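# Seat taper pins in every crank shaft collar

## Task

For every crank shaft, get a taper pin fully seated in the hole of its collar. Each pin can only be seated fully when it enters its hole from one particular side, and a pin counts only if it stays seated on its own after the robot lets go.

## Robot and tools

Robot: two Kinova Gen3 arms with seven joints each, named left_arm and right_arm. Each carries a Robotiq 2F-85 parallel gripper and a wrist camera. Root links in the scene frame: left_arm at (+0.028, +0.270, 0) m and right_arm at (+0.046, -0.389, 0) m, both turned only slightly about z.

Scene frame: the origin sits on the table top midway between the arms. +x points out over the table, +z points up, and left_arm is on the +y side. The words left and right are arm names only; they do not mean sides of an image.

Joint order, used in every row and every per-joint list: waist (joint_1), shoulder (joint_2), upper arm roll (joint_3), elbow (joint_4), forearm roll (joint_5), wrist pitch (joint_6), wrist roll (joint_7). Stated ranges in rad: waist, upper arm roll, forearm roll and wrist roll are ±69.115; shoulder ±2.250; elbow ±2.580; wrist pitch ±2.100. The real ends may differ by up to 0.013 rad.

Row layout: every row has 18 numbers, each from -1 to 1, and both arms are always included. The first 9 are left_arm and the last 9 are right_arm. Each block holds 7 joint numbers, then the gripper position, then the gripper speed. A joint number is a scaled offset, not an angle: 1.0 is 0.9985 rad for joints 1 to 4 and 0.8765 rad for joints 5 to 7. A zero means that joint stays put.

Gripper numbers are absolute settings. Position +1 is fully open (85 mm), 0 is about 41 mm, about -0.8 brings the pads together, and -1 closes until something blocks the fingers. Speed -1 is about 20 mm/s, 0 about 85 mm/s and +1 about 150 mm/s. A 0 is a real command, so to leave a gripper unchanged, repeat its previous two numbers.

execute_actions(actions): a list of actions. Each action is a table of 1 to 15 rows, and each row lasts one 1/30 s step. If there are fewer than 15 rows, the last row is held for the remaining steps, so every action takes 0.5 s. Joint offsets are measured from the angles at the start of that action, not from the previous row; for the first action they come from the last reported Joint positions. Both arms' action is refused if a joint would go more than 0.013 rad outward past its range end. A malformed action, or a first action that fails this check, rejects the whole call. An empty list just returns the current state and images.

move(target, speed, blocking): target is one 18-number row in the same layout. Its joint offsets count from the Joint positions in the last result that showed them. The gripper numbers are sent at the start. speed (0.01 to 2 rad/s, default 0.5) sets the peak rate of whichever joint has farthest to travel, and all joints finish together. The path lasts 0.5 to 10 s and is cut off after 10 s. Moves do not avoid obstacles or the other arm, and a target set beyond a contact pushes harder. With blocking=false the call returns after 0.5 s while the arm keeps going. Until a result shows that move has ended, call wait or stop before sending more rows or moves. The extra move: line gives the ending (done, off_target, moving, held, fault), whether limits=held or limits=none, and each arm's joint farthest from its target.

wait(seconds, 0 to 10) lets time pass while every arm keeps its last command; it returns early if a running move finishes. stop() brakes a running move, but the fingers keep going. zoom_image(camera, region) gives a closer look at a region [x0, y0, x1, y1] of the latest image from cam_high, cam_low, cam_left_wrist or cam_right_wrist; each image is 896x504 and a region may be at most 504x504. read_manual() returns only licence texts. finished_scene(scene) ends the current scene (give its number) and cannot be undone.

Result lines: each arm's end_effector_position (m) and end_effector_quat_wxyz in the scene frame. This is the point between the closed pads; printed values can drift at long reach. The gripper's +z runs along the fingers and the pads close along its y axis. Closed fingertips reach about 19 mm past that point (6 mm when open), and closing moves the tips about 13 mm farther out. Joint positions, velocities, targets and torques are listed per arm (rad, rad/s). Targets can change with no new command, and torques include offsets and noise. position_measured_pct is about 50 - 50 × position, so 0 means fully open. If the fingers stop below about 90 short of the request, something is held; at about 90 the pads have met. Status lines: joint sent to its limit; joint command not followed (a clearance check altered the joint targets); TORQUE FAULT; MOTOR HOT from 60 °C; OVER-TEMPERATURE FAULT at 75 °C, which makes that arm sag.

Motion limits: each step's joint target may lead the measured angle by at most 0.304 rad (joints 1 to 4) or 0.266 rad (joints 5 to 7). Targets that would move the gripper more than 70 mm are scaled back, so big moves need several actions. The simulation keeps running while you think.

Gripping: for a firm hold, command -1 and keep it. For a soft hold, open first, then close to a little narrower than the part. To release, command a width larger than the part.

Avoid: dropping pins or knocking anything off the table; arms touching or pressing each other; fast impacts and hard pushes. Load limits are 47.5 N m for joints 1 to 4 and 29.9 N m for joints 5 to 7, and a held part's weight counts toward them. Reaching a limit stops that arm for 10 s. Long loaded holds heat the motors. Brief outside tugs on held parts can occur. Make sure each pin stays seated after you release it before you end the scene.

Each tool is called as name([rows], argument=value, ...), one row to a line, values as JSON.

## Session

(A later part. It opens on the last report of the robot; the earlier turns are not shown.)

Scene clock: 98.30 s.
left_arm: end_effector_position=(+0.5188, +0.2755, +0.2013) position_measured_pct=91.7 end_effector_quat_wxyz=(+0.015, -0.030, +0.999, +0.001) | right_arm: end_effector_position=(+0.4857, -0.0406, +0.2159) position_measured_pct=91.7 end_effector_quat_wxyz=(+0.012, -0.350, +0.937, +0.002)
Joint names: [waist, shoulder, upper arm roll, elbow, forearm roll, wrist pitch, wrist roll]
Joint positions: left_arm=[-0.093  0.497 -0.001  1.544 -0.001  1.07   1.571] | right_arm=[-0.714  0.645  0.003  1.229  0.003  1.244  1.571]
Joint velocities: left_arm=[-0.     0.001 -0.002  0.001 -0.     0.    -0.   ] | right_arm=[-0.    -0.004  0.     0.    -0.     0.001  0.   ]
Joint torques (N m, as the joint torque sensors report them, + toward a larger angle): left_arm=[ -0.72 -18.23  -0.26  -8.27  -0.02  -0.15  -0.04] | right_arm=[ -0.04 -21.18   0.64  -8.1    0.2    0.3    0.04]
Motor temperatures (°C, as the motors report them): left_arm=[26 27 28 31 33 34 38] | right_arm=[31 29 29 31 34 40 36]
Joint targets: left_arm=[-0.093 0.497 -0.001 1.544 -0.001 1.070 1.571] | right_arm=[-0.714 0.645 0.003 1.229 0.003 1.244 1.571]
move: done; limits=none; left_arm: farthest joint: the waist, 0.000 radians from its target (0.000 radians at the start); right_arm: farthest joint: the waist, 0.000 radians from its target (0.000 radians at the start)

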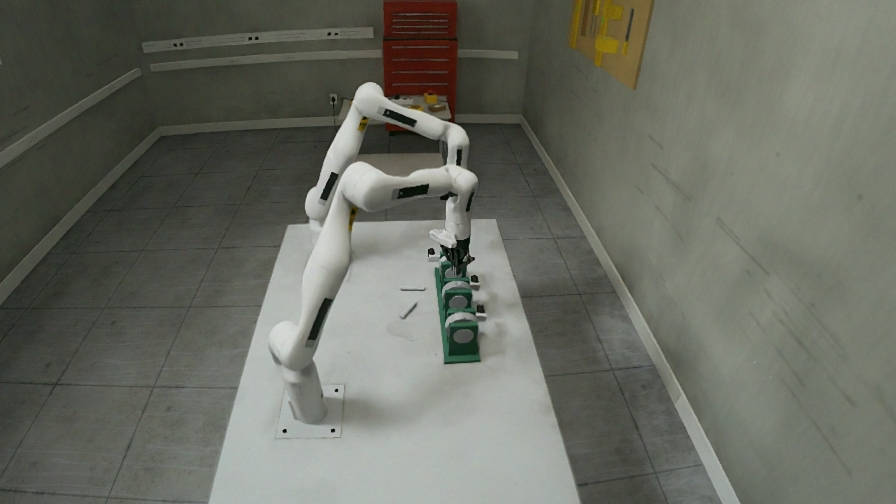

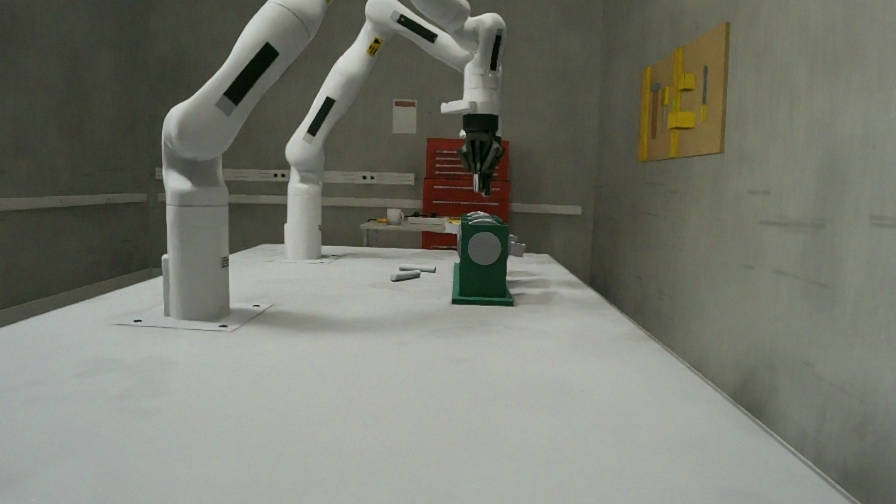

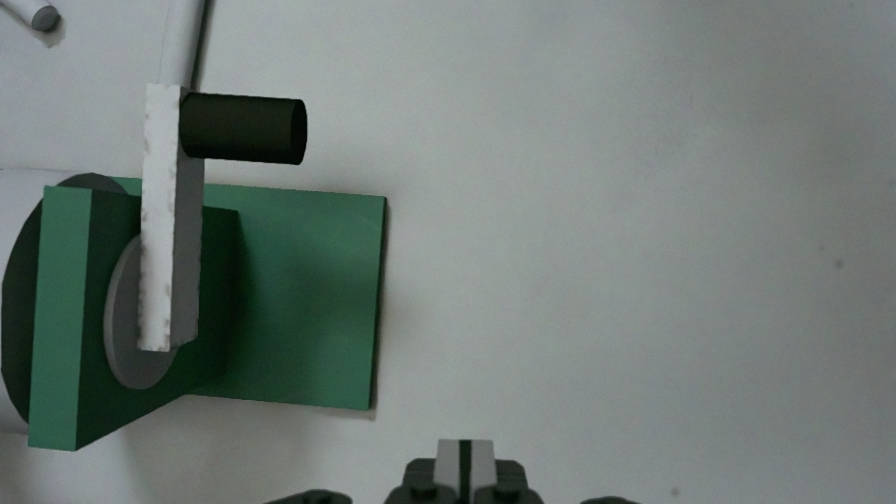

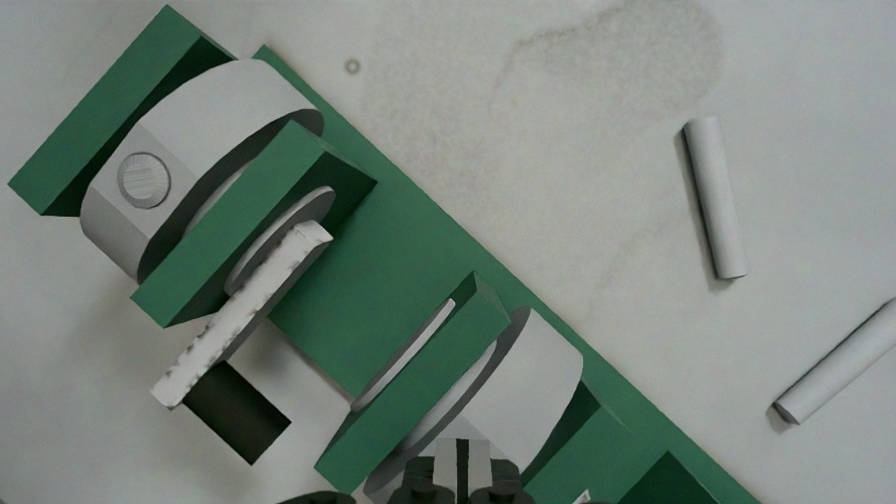

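move(target=[0,0,0,0,0,0,0,-1,0, 0.1,0,0,0,0,0,0,-1,0], speed=0.4)

zoom_image(camera="cam_high", region=[430,245,490,330])

Scene clock: 99.50 s.
left_arm: end_effector_position=(+0.5188, +0.2755, +0.2013) position_measured_pct=91.7 end_effector_quat_wxyz=(+0.015, -0.030, +0.999, +0.001) | right_arm: end_effector_position=(+0.5181, -0.0860, +0.2159) position_measured_pct=91.7 end_effector_quat_wxyz=(+0.012, -0.303, +0.953, +0.002)
Joint names: [waist, shoulder, upper arm roll, elbow, forearm roll, wrist pitch, wrist roll]
Joint positions: left_arm=[-0.093  0.497 -0.001  1.544 -0.001  1.07   1.571] | right_arm=[-0.615  0.645  0.003  1.229  0.003  1.244  1.571]
Joint velocities: left_arm=[-0.     0.001  0.001  0.    -0.     0.    -0.   ] | right_arm=[ 0.004  0.001 -0.001  0.     0.    -0.001  0.   ]
Joint torques (N m, as the joint torque sensors report them, + toward a larger angle): left_arm=[ -0.36 -18.14  -0.56  -8.66   0.06   0.05  -0.24] | right_arm=[ -0.17 -21.74   0.5   -8.4    0.21   0.13  -0.24]
Motor temperatures (°C, as the motors report them): left_arm=[26 27 28 31 33 34 38] | right_arm=[31 29 29 31 34 40 36]
Joint targets: left_arm=[-0.093 0.497 -0.001 1.544 -0.001 1.070 1.571] | right_arm=[-0.614 0.645 0.003 1.229 0.003 1.244 1.571]
move: done; limits=none; left_arm: farthest joint: the waist, 0.000 radians from its target (0.000 radians at the start); right_arm: farthest joint: the waist, 0.001 radians from its target (0.100 radians at the start)

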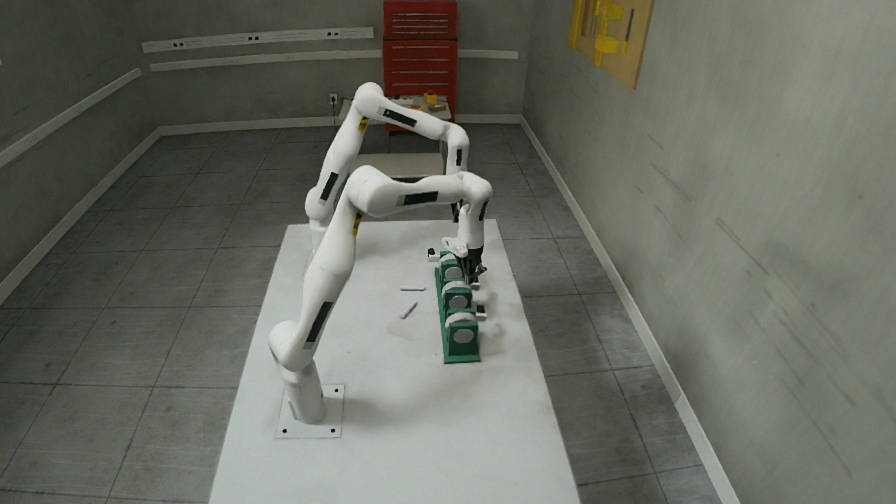

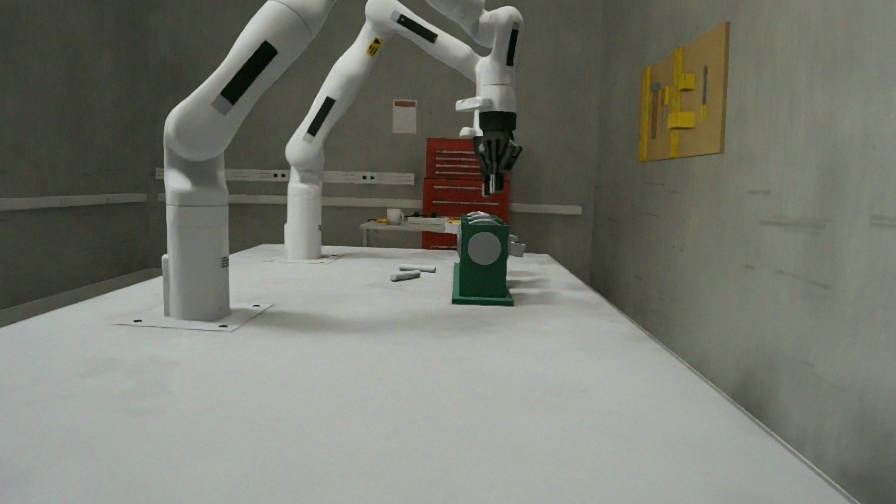

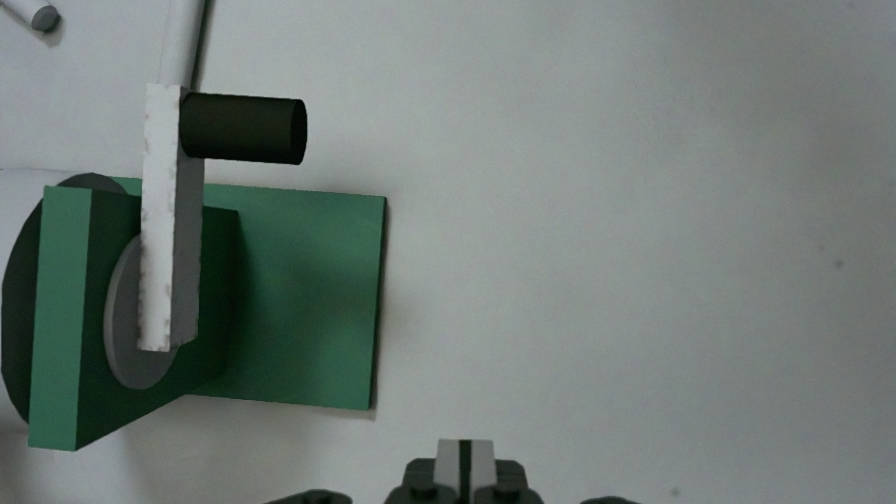

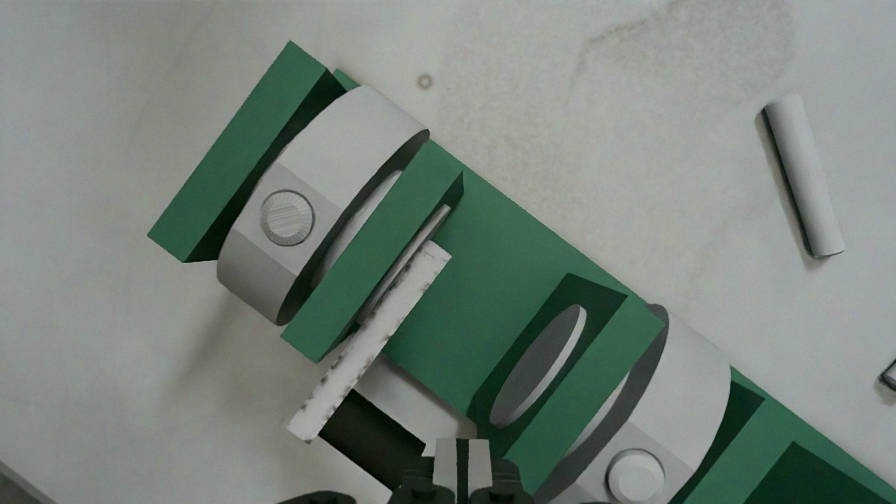

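Region (430, 245, 490, 330) of cam_high's 896x504 image, scaled by 5.929, with more detail than that image has; it fills the left 356 columns of this view, and the rest is white.

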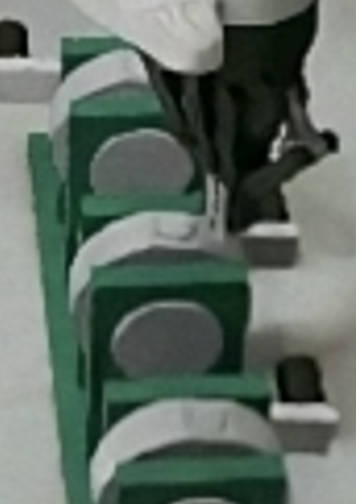

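move(target=[0.3289,0.025,0.001,0.0112,0.001,-0.0479,0,-1,0, -0.099,0.065,-0.003,-0.0195,-0.003,-0.059,0,-1,0], speed=0.5)

move(target=[0,0.072,0,0.013,0,-0.005,0,-1,0, 0,0.066,0,0.013,0,-0.005,0,-1,0], speed=0.06)

Scene clock: 101.70 s.
left_arm: end_effector_position=(+0.4996, +0.1148, +0.1862) position_measured_pct=91.7 end_effector_quat_wxyz=(+0.018, +0.133, +0.991, -0.003) | right_arm: end_effector_position=(+0.4985, -0.0269, +0.1853) position_measured_pct=91.7 end_effector_quat_wxyz=(+0.014, -0.351, +0.936, +0.005)
Joint names: [waist, shoulder, upper arm roll, elbow, forearm roll, wrist pitch, wrist roll]
Joint positions: left_arm=[ 0.235  0.522  0.     1.555 -0.     1.028  1.571] | right_arm=[-0.713  0.71  -0.     1.209 -0.     1.192  1.571]
Joint velocities: left_arm=[ 0.003  0.     0.001 -0.    -0.     0.     0.   ] | right_arm=[-0.001  0.001  0.001 -0.002  0.    -0.001 -0.   ]
Joint torques (N m, as the joint torque sensors report them, + toward a larger angle): left_arm=[ -0.33 -18.58   0.43  -8.15  -0.07  -0.04  -0.15] | right_arm=[ -0.51 -22.64  -0.01  -8.02   0.14   0.2   -0.07]
Motor temperatures (°C, as the motors report them): left_arm=[26 27 28 31 33 34 38] | right_arm=[31 29 29 31 34 40 36]
Joint targets: left_arm=[0.235 0.522 0.000 1.555 -0.000 1.028 1.571] | right_arm=[-0.714 0.710 -0.000 1.209 -0.000 1.192 1.571]
move: done; limits=none; left_arm: farthest joint: the waist, 0.000 radians from its target (0.328 radians at the start); right_arm: farthest joint: the waist, 0.000 radians from its target (0.100 radians at the start)

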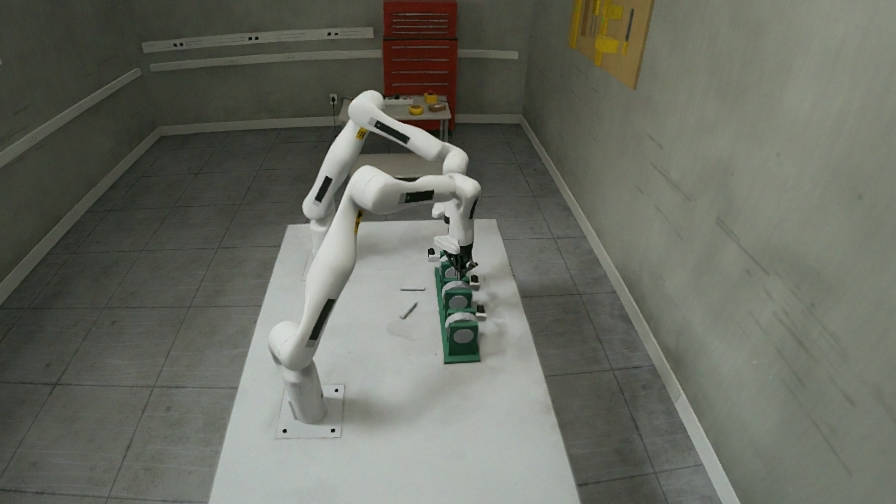

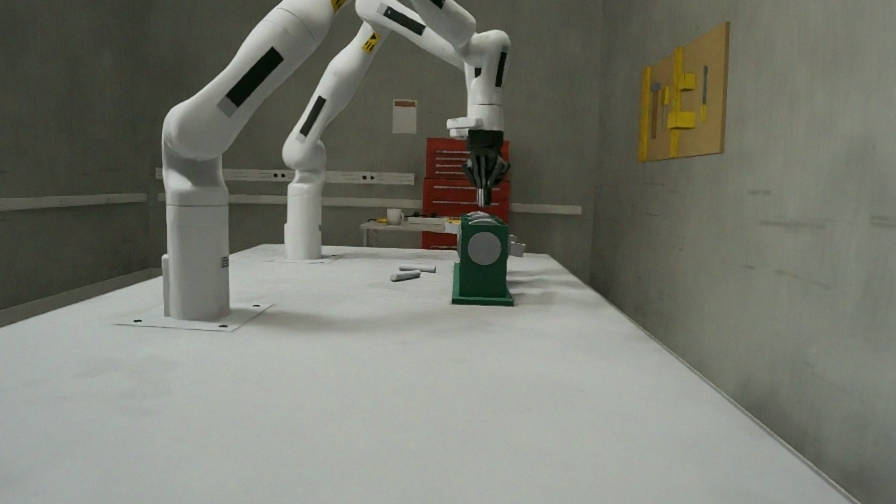

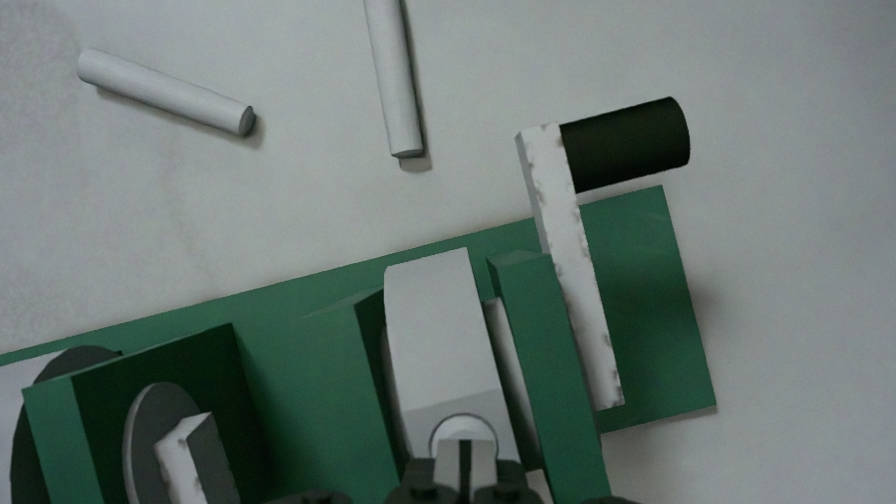

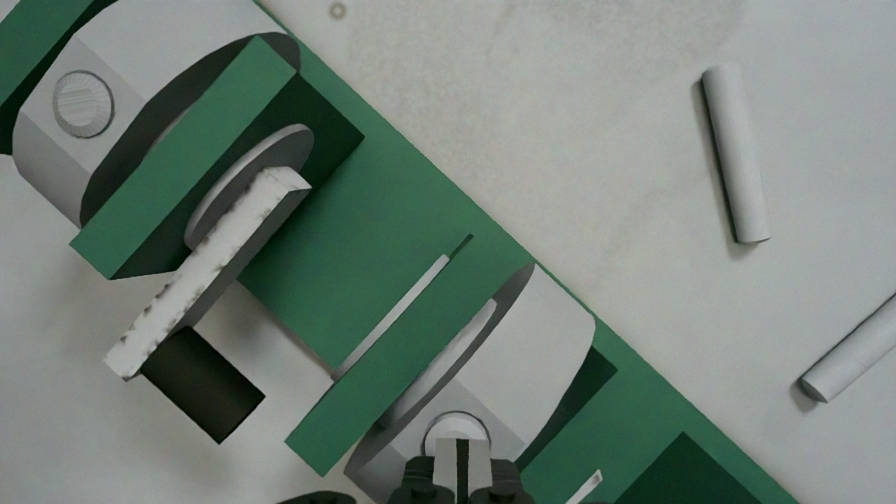

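Scene clock: 103.13 s.
left_arm: end_effector_position=(+0.4984, +0.1162, +0.1681) position_measured_pct=91.7 end_effector_quat_wxyz=(+0.002, +0.133, +0.991, +0.000) | right_arm: end_effector_position=(+0.5020, -0.0294, +0.1697) position_measured_pct=91.7 end_effector_quat_wxyz=(+0.007, -0.349, +0.937, -0.000)
Joint names: [waist, shoulder, upper arm roll, elbow, forearm roll, wrist pitch, wrist roll]
Joint positions: left_arm=[ 0.234  0.561 -0.     1.551 -0.001  1.026  1.571] | right_arm=[-0.711  0.74   0.003  1.204  0.003  1.186  1.571]
Joint velocities: left_arm=[-0.001 -0.    -0.001 -0.001 -0.     0.    -0.   ] | right_arm=[ 0.    -0.002  0.001 -0.001 -0.    -0.001 -0.   ]
Joint torques (N m, as the joint torque sensors report them, + toward a larger angle): left_arm=[ 0.14  9.07  0.25  6.25  0.37 -1.07 -0.28] | right_arm=[-2.77  3.93 -1.85  5.91 -1.03  0.89 -0.04]
Motor temperatures (°C, as the motors report them): left_arm=[26 27 28 31 33 34 38] | right_arm=[31 29 29 31 34 40 36]
Joint targets: left_arm=[0.235 0.594 0.000 1.568 -0.000 1.024 1.571] | right_arm=[-0.713 0.776 -0.000 1.222 -0.000 1.188 1.571]
move: off_target (left_arm, right_arm); limits=none; left_arm: farthest joint: the shoulder, 0.033 radians from its target (0.072 radians at the start); right_arm: farthest joint: the shoulder, 0.036 radians from its target (0.066 radians at the start)

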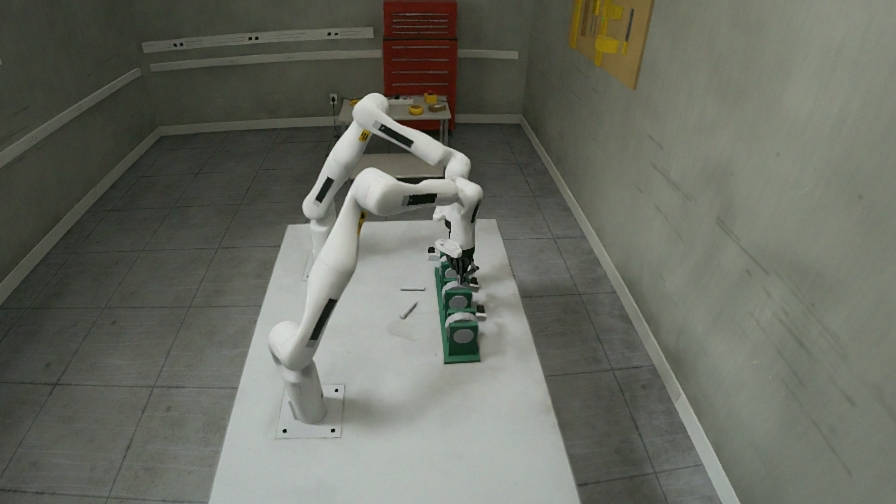

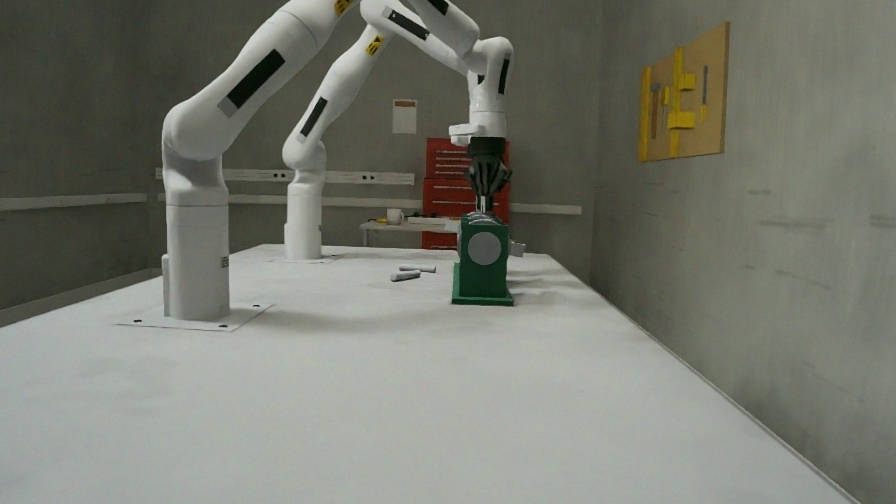

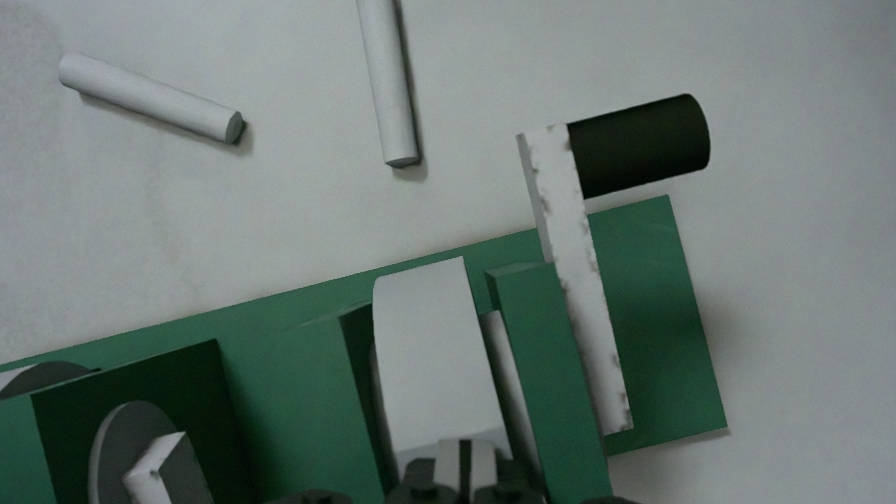

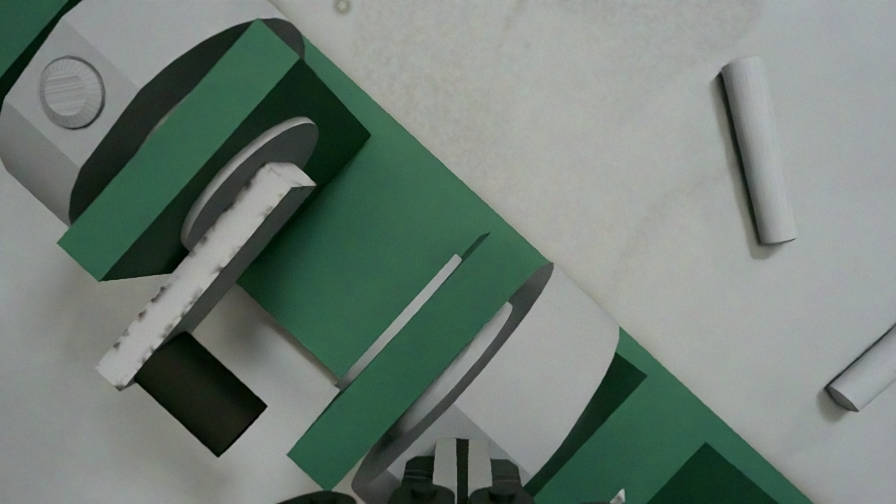

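move(target=[-0.05,-0.07,0,0,0,0,0,-1,0, 0.08,-0.08,0,0,0,0,0,-1,0], speed=0.25)

Scene clock: 104.07 s.
left_arm: end_effector_position=(+0.5122, +0.1382, +0.2027) position_measured_pct=91.7 end_effector_quat_wxyz=(+0.037, +0.108, +0.993, -0.004) | right_arm: end_effector_position=(+0.5350, -0.0625, +0.2162) position_measured_pct=91.7 end_effector_quat_wxyz=(+0.044, -0.311, +0.949, +0.012)
Joint names: [waist, shoulder, upper arm roll, elbow, forearm roll, wrist pitch, wrist roll]
Joint positions: left_arm=[ 0.184  0.491 -0.     1.551 -0.001  1.026  1.571] | right_arm=[-0.631  0.661  0.003  1.204  0.003  1.186  1.571]
Joint velocities: left_arm=[-0.002 -0.003 -0.002  0.    -0.     0.001 -0.   ] | right_arm=[ 0.004 -0.003  0.001 -0.001  0.001  0.     0.   ]
Joint torques (N m, as the joint torque sensors report them, + toward a larger angle): left_arm=[ -0.26 -18.8   -0.31  -8.29   0.17   0.    -0.33] | right_arm=[  0.11 -21.7    0.45  -8.39   0.35  -0.16  -0.13]
Motor temperatures (°C, as the motors report them): left_arm=[26 27 28 31 33 34 38] | right_arm=[31 29 29 31 34 40 36]
Joint targets: left_arm=[0.184 0.491 -0.000 1.551 -0.001 1.026 1.571] | right_arm=[-0.631 0.660 0.003 1.204 0.003 1.186 1.571]
move: done; limits=none; left_arm: farthest joint: the waist, 0.000 radians from its target (0.050 radians at the start); right_arm: farthest joint: the waist, 0.000 radians from its target (0.079 radians at the start)

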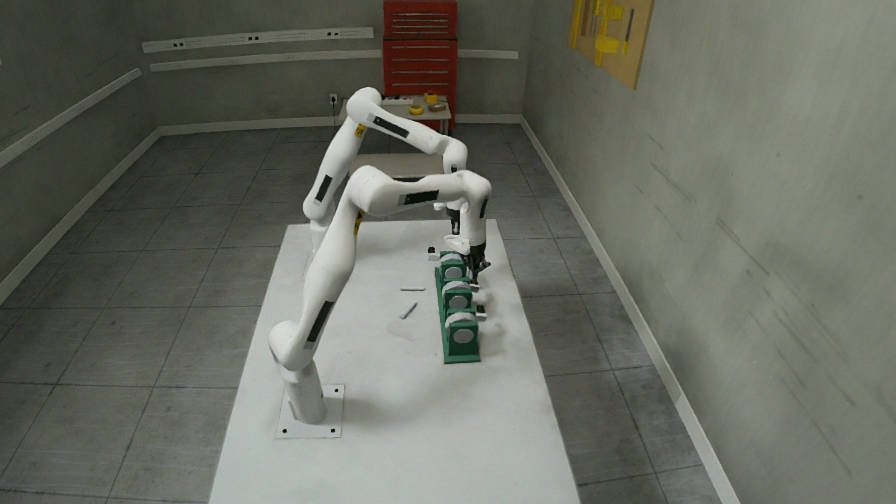

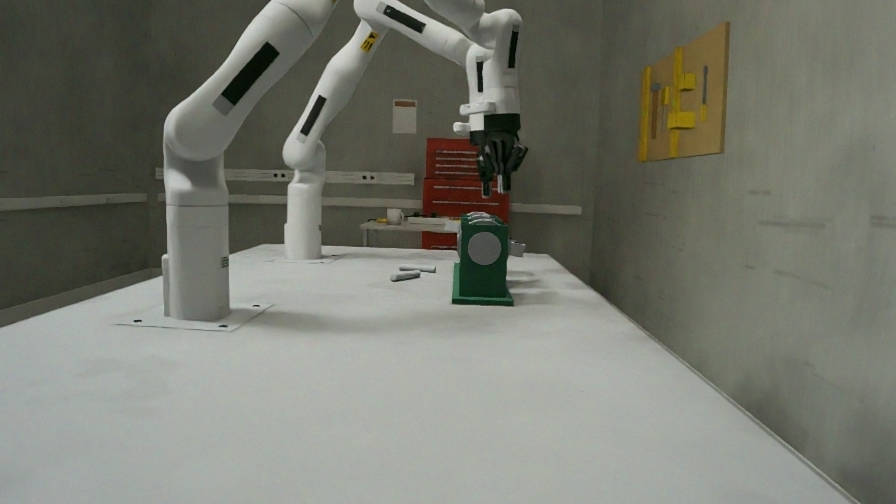

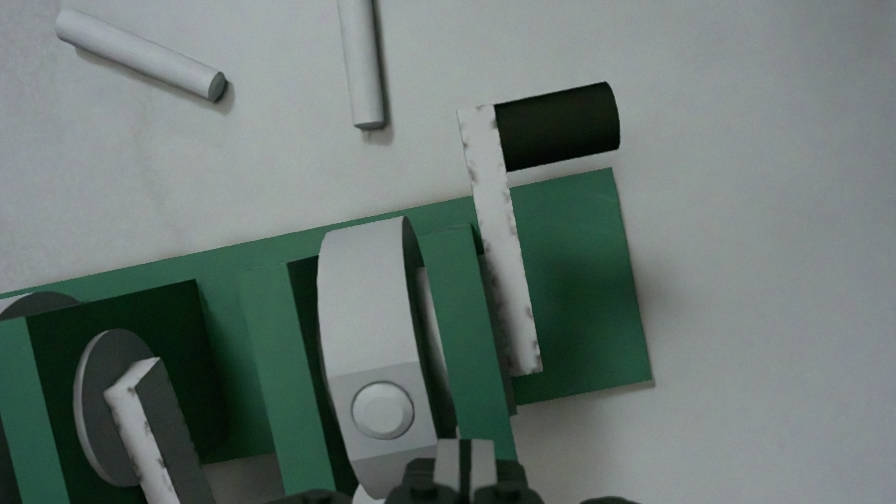

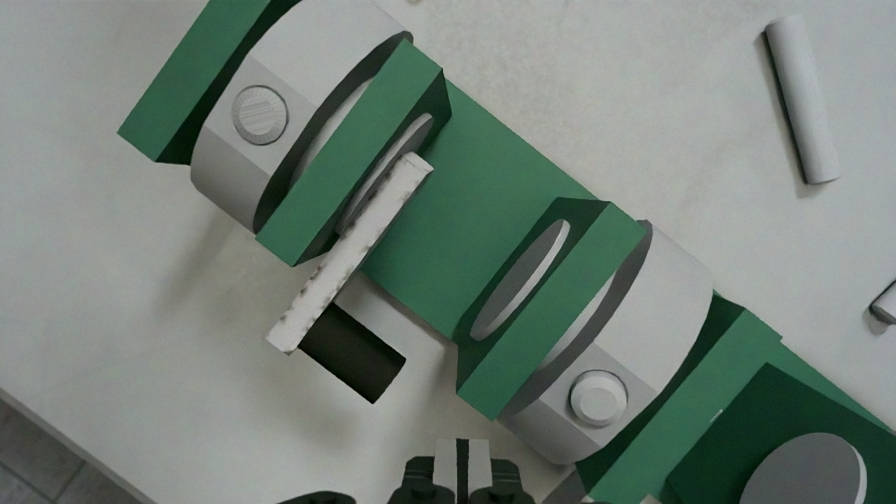

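finished_scene(scene=1)

The scene is finished: the task was done.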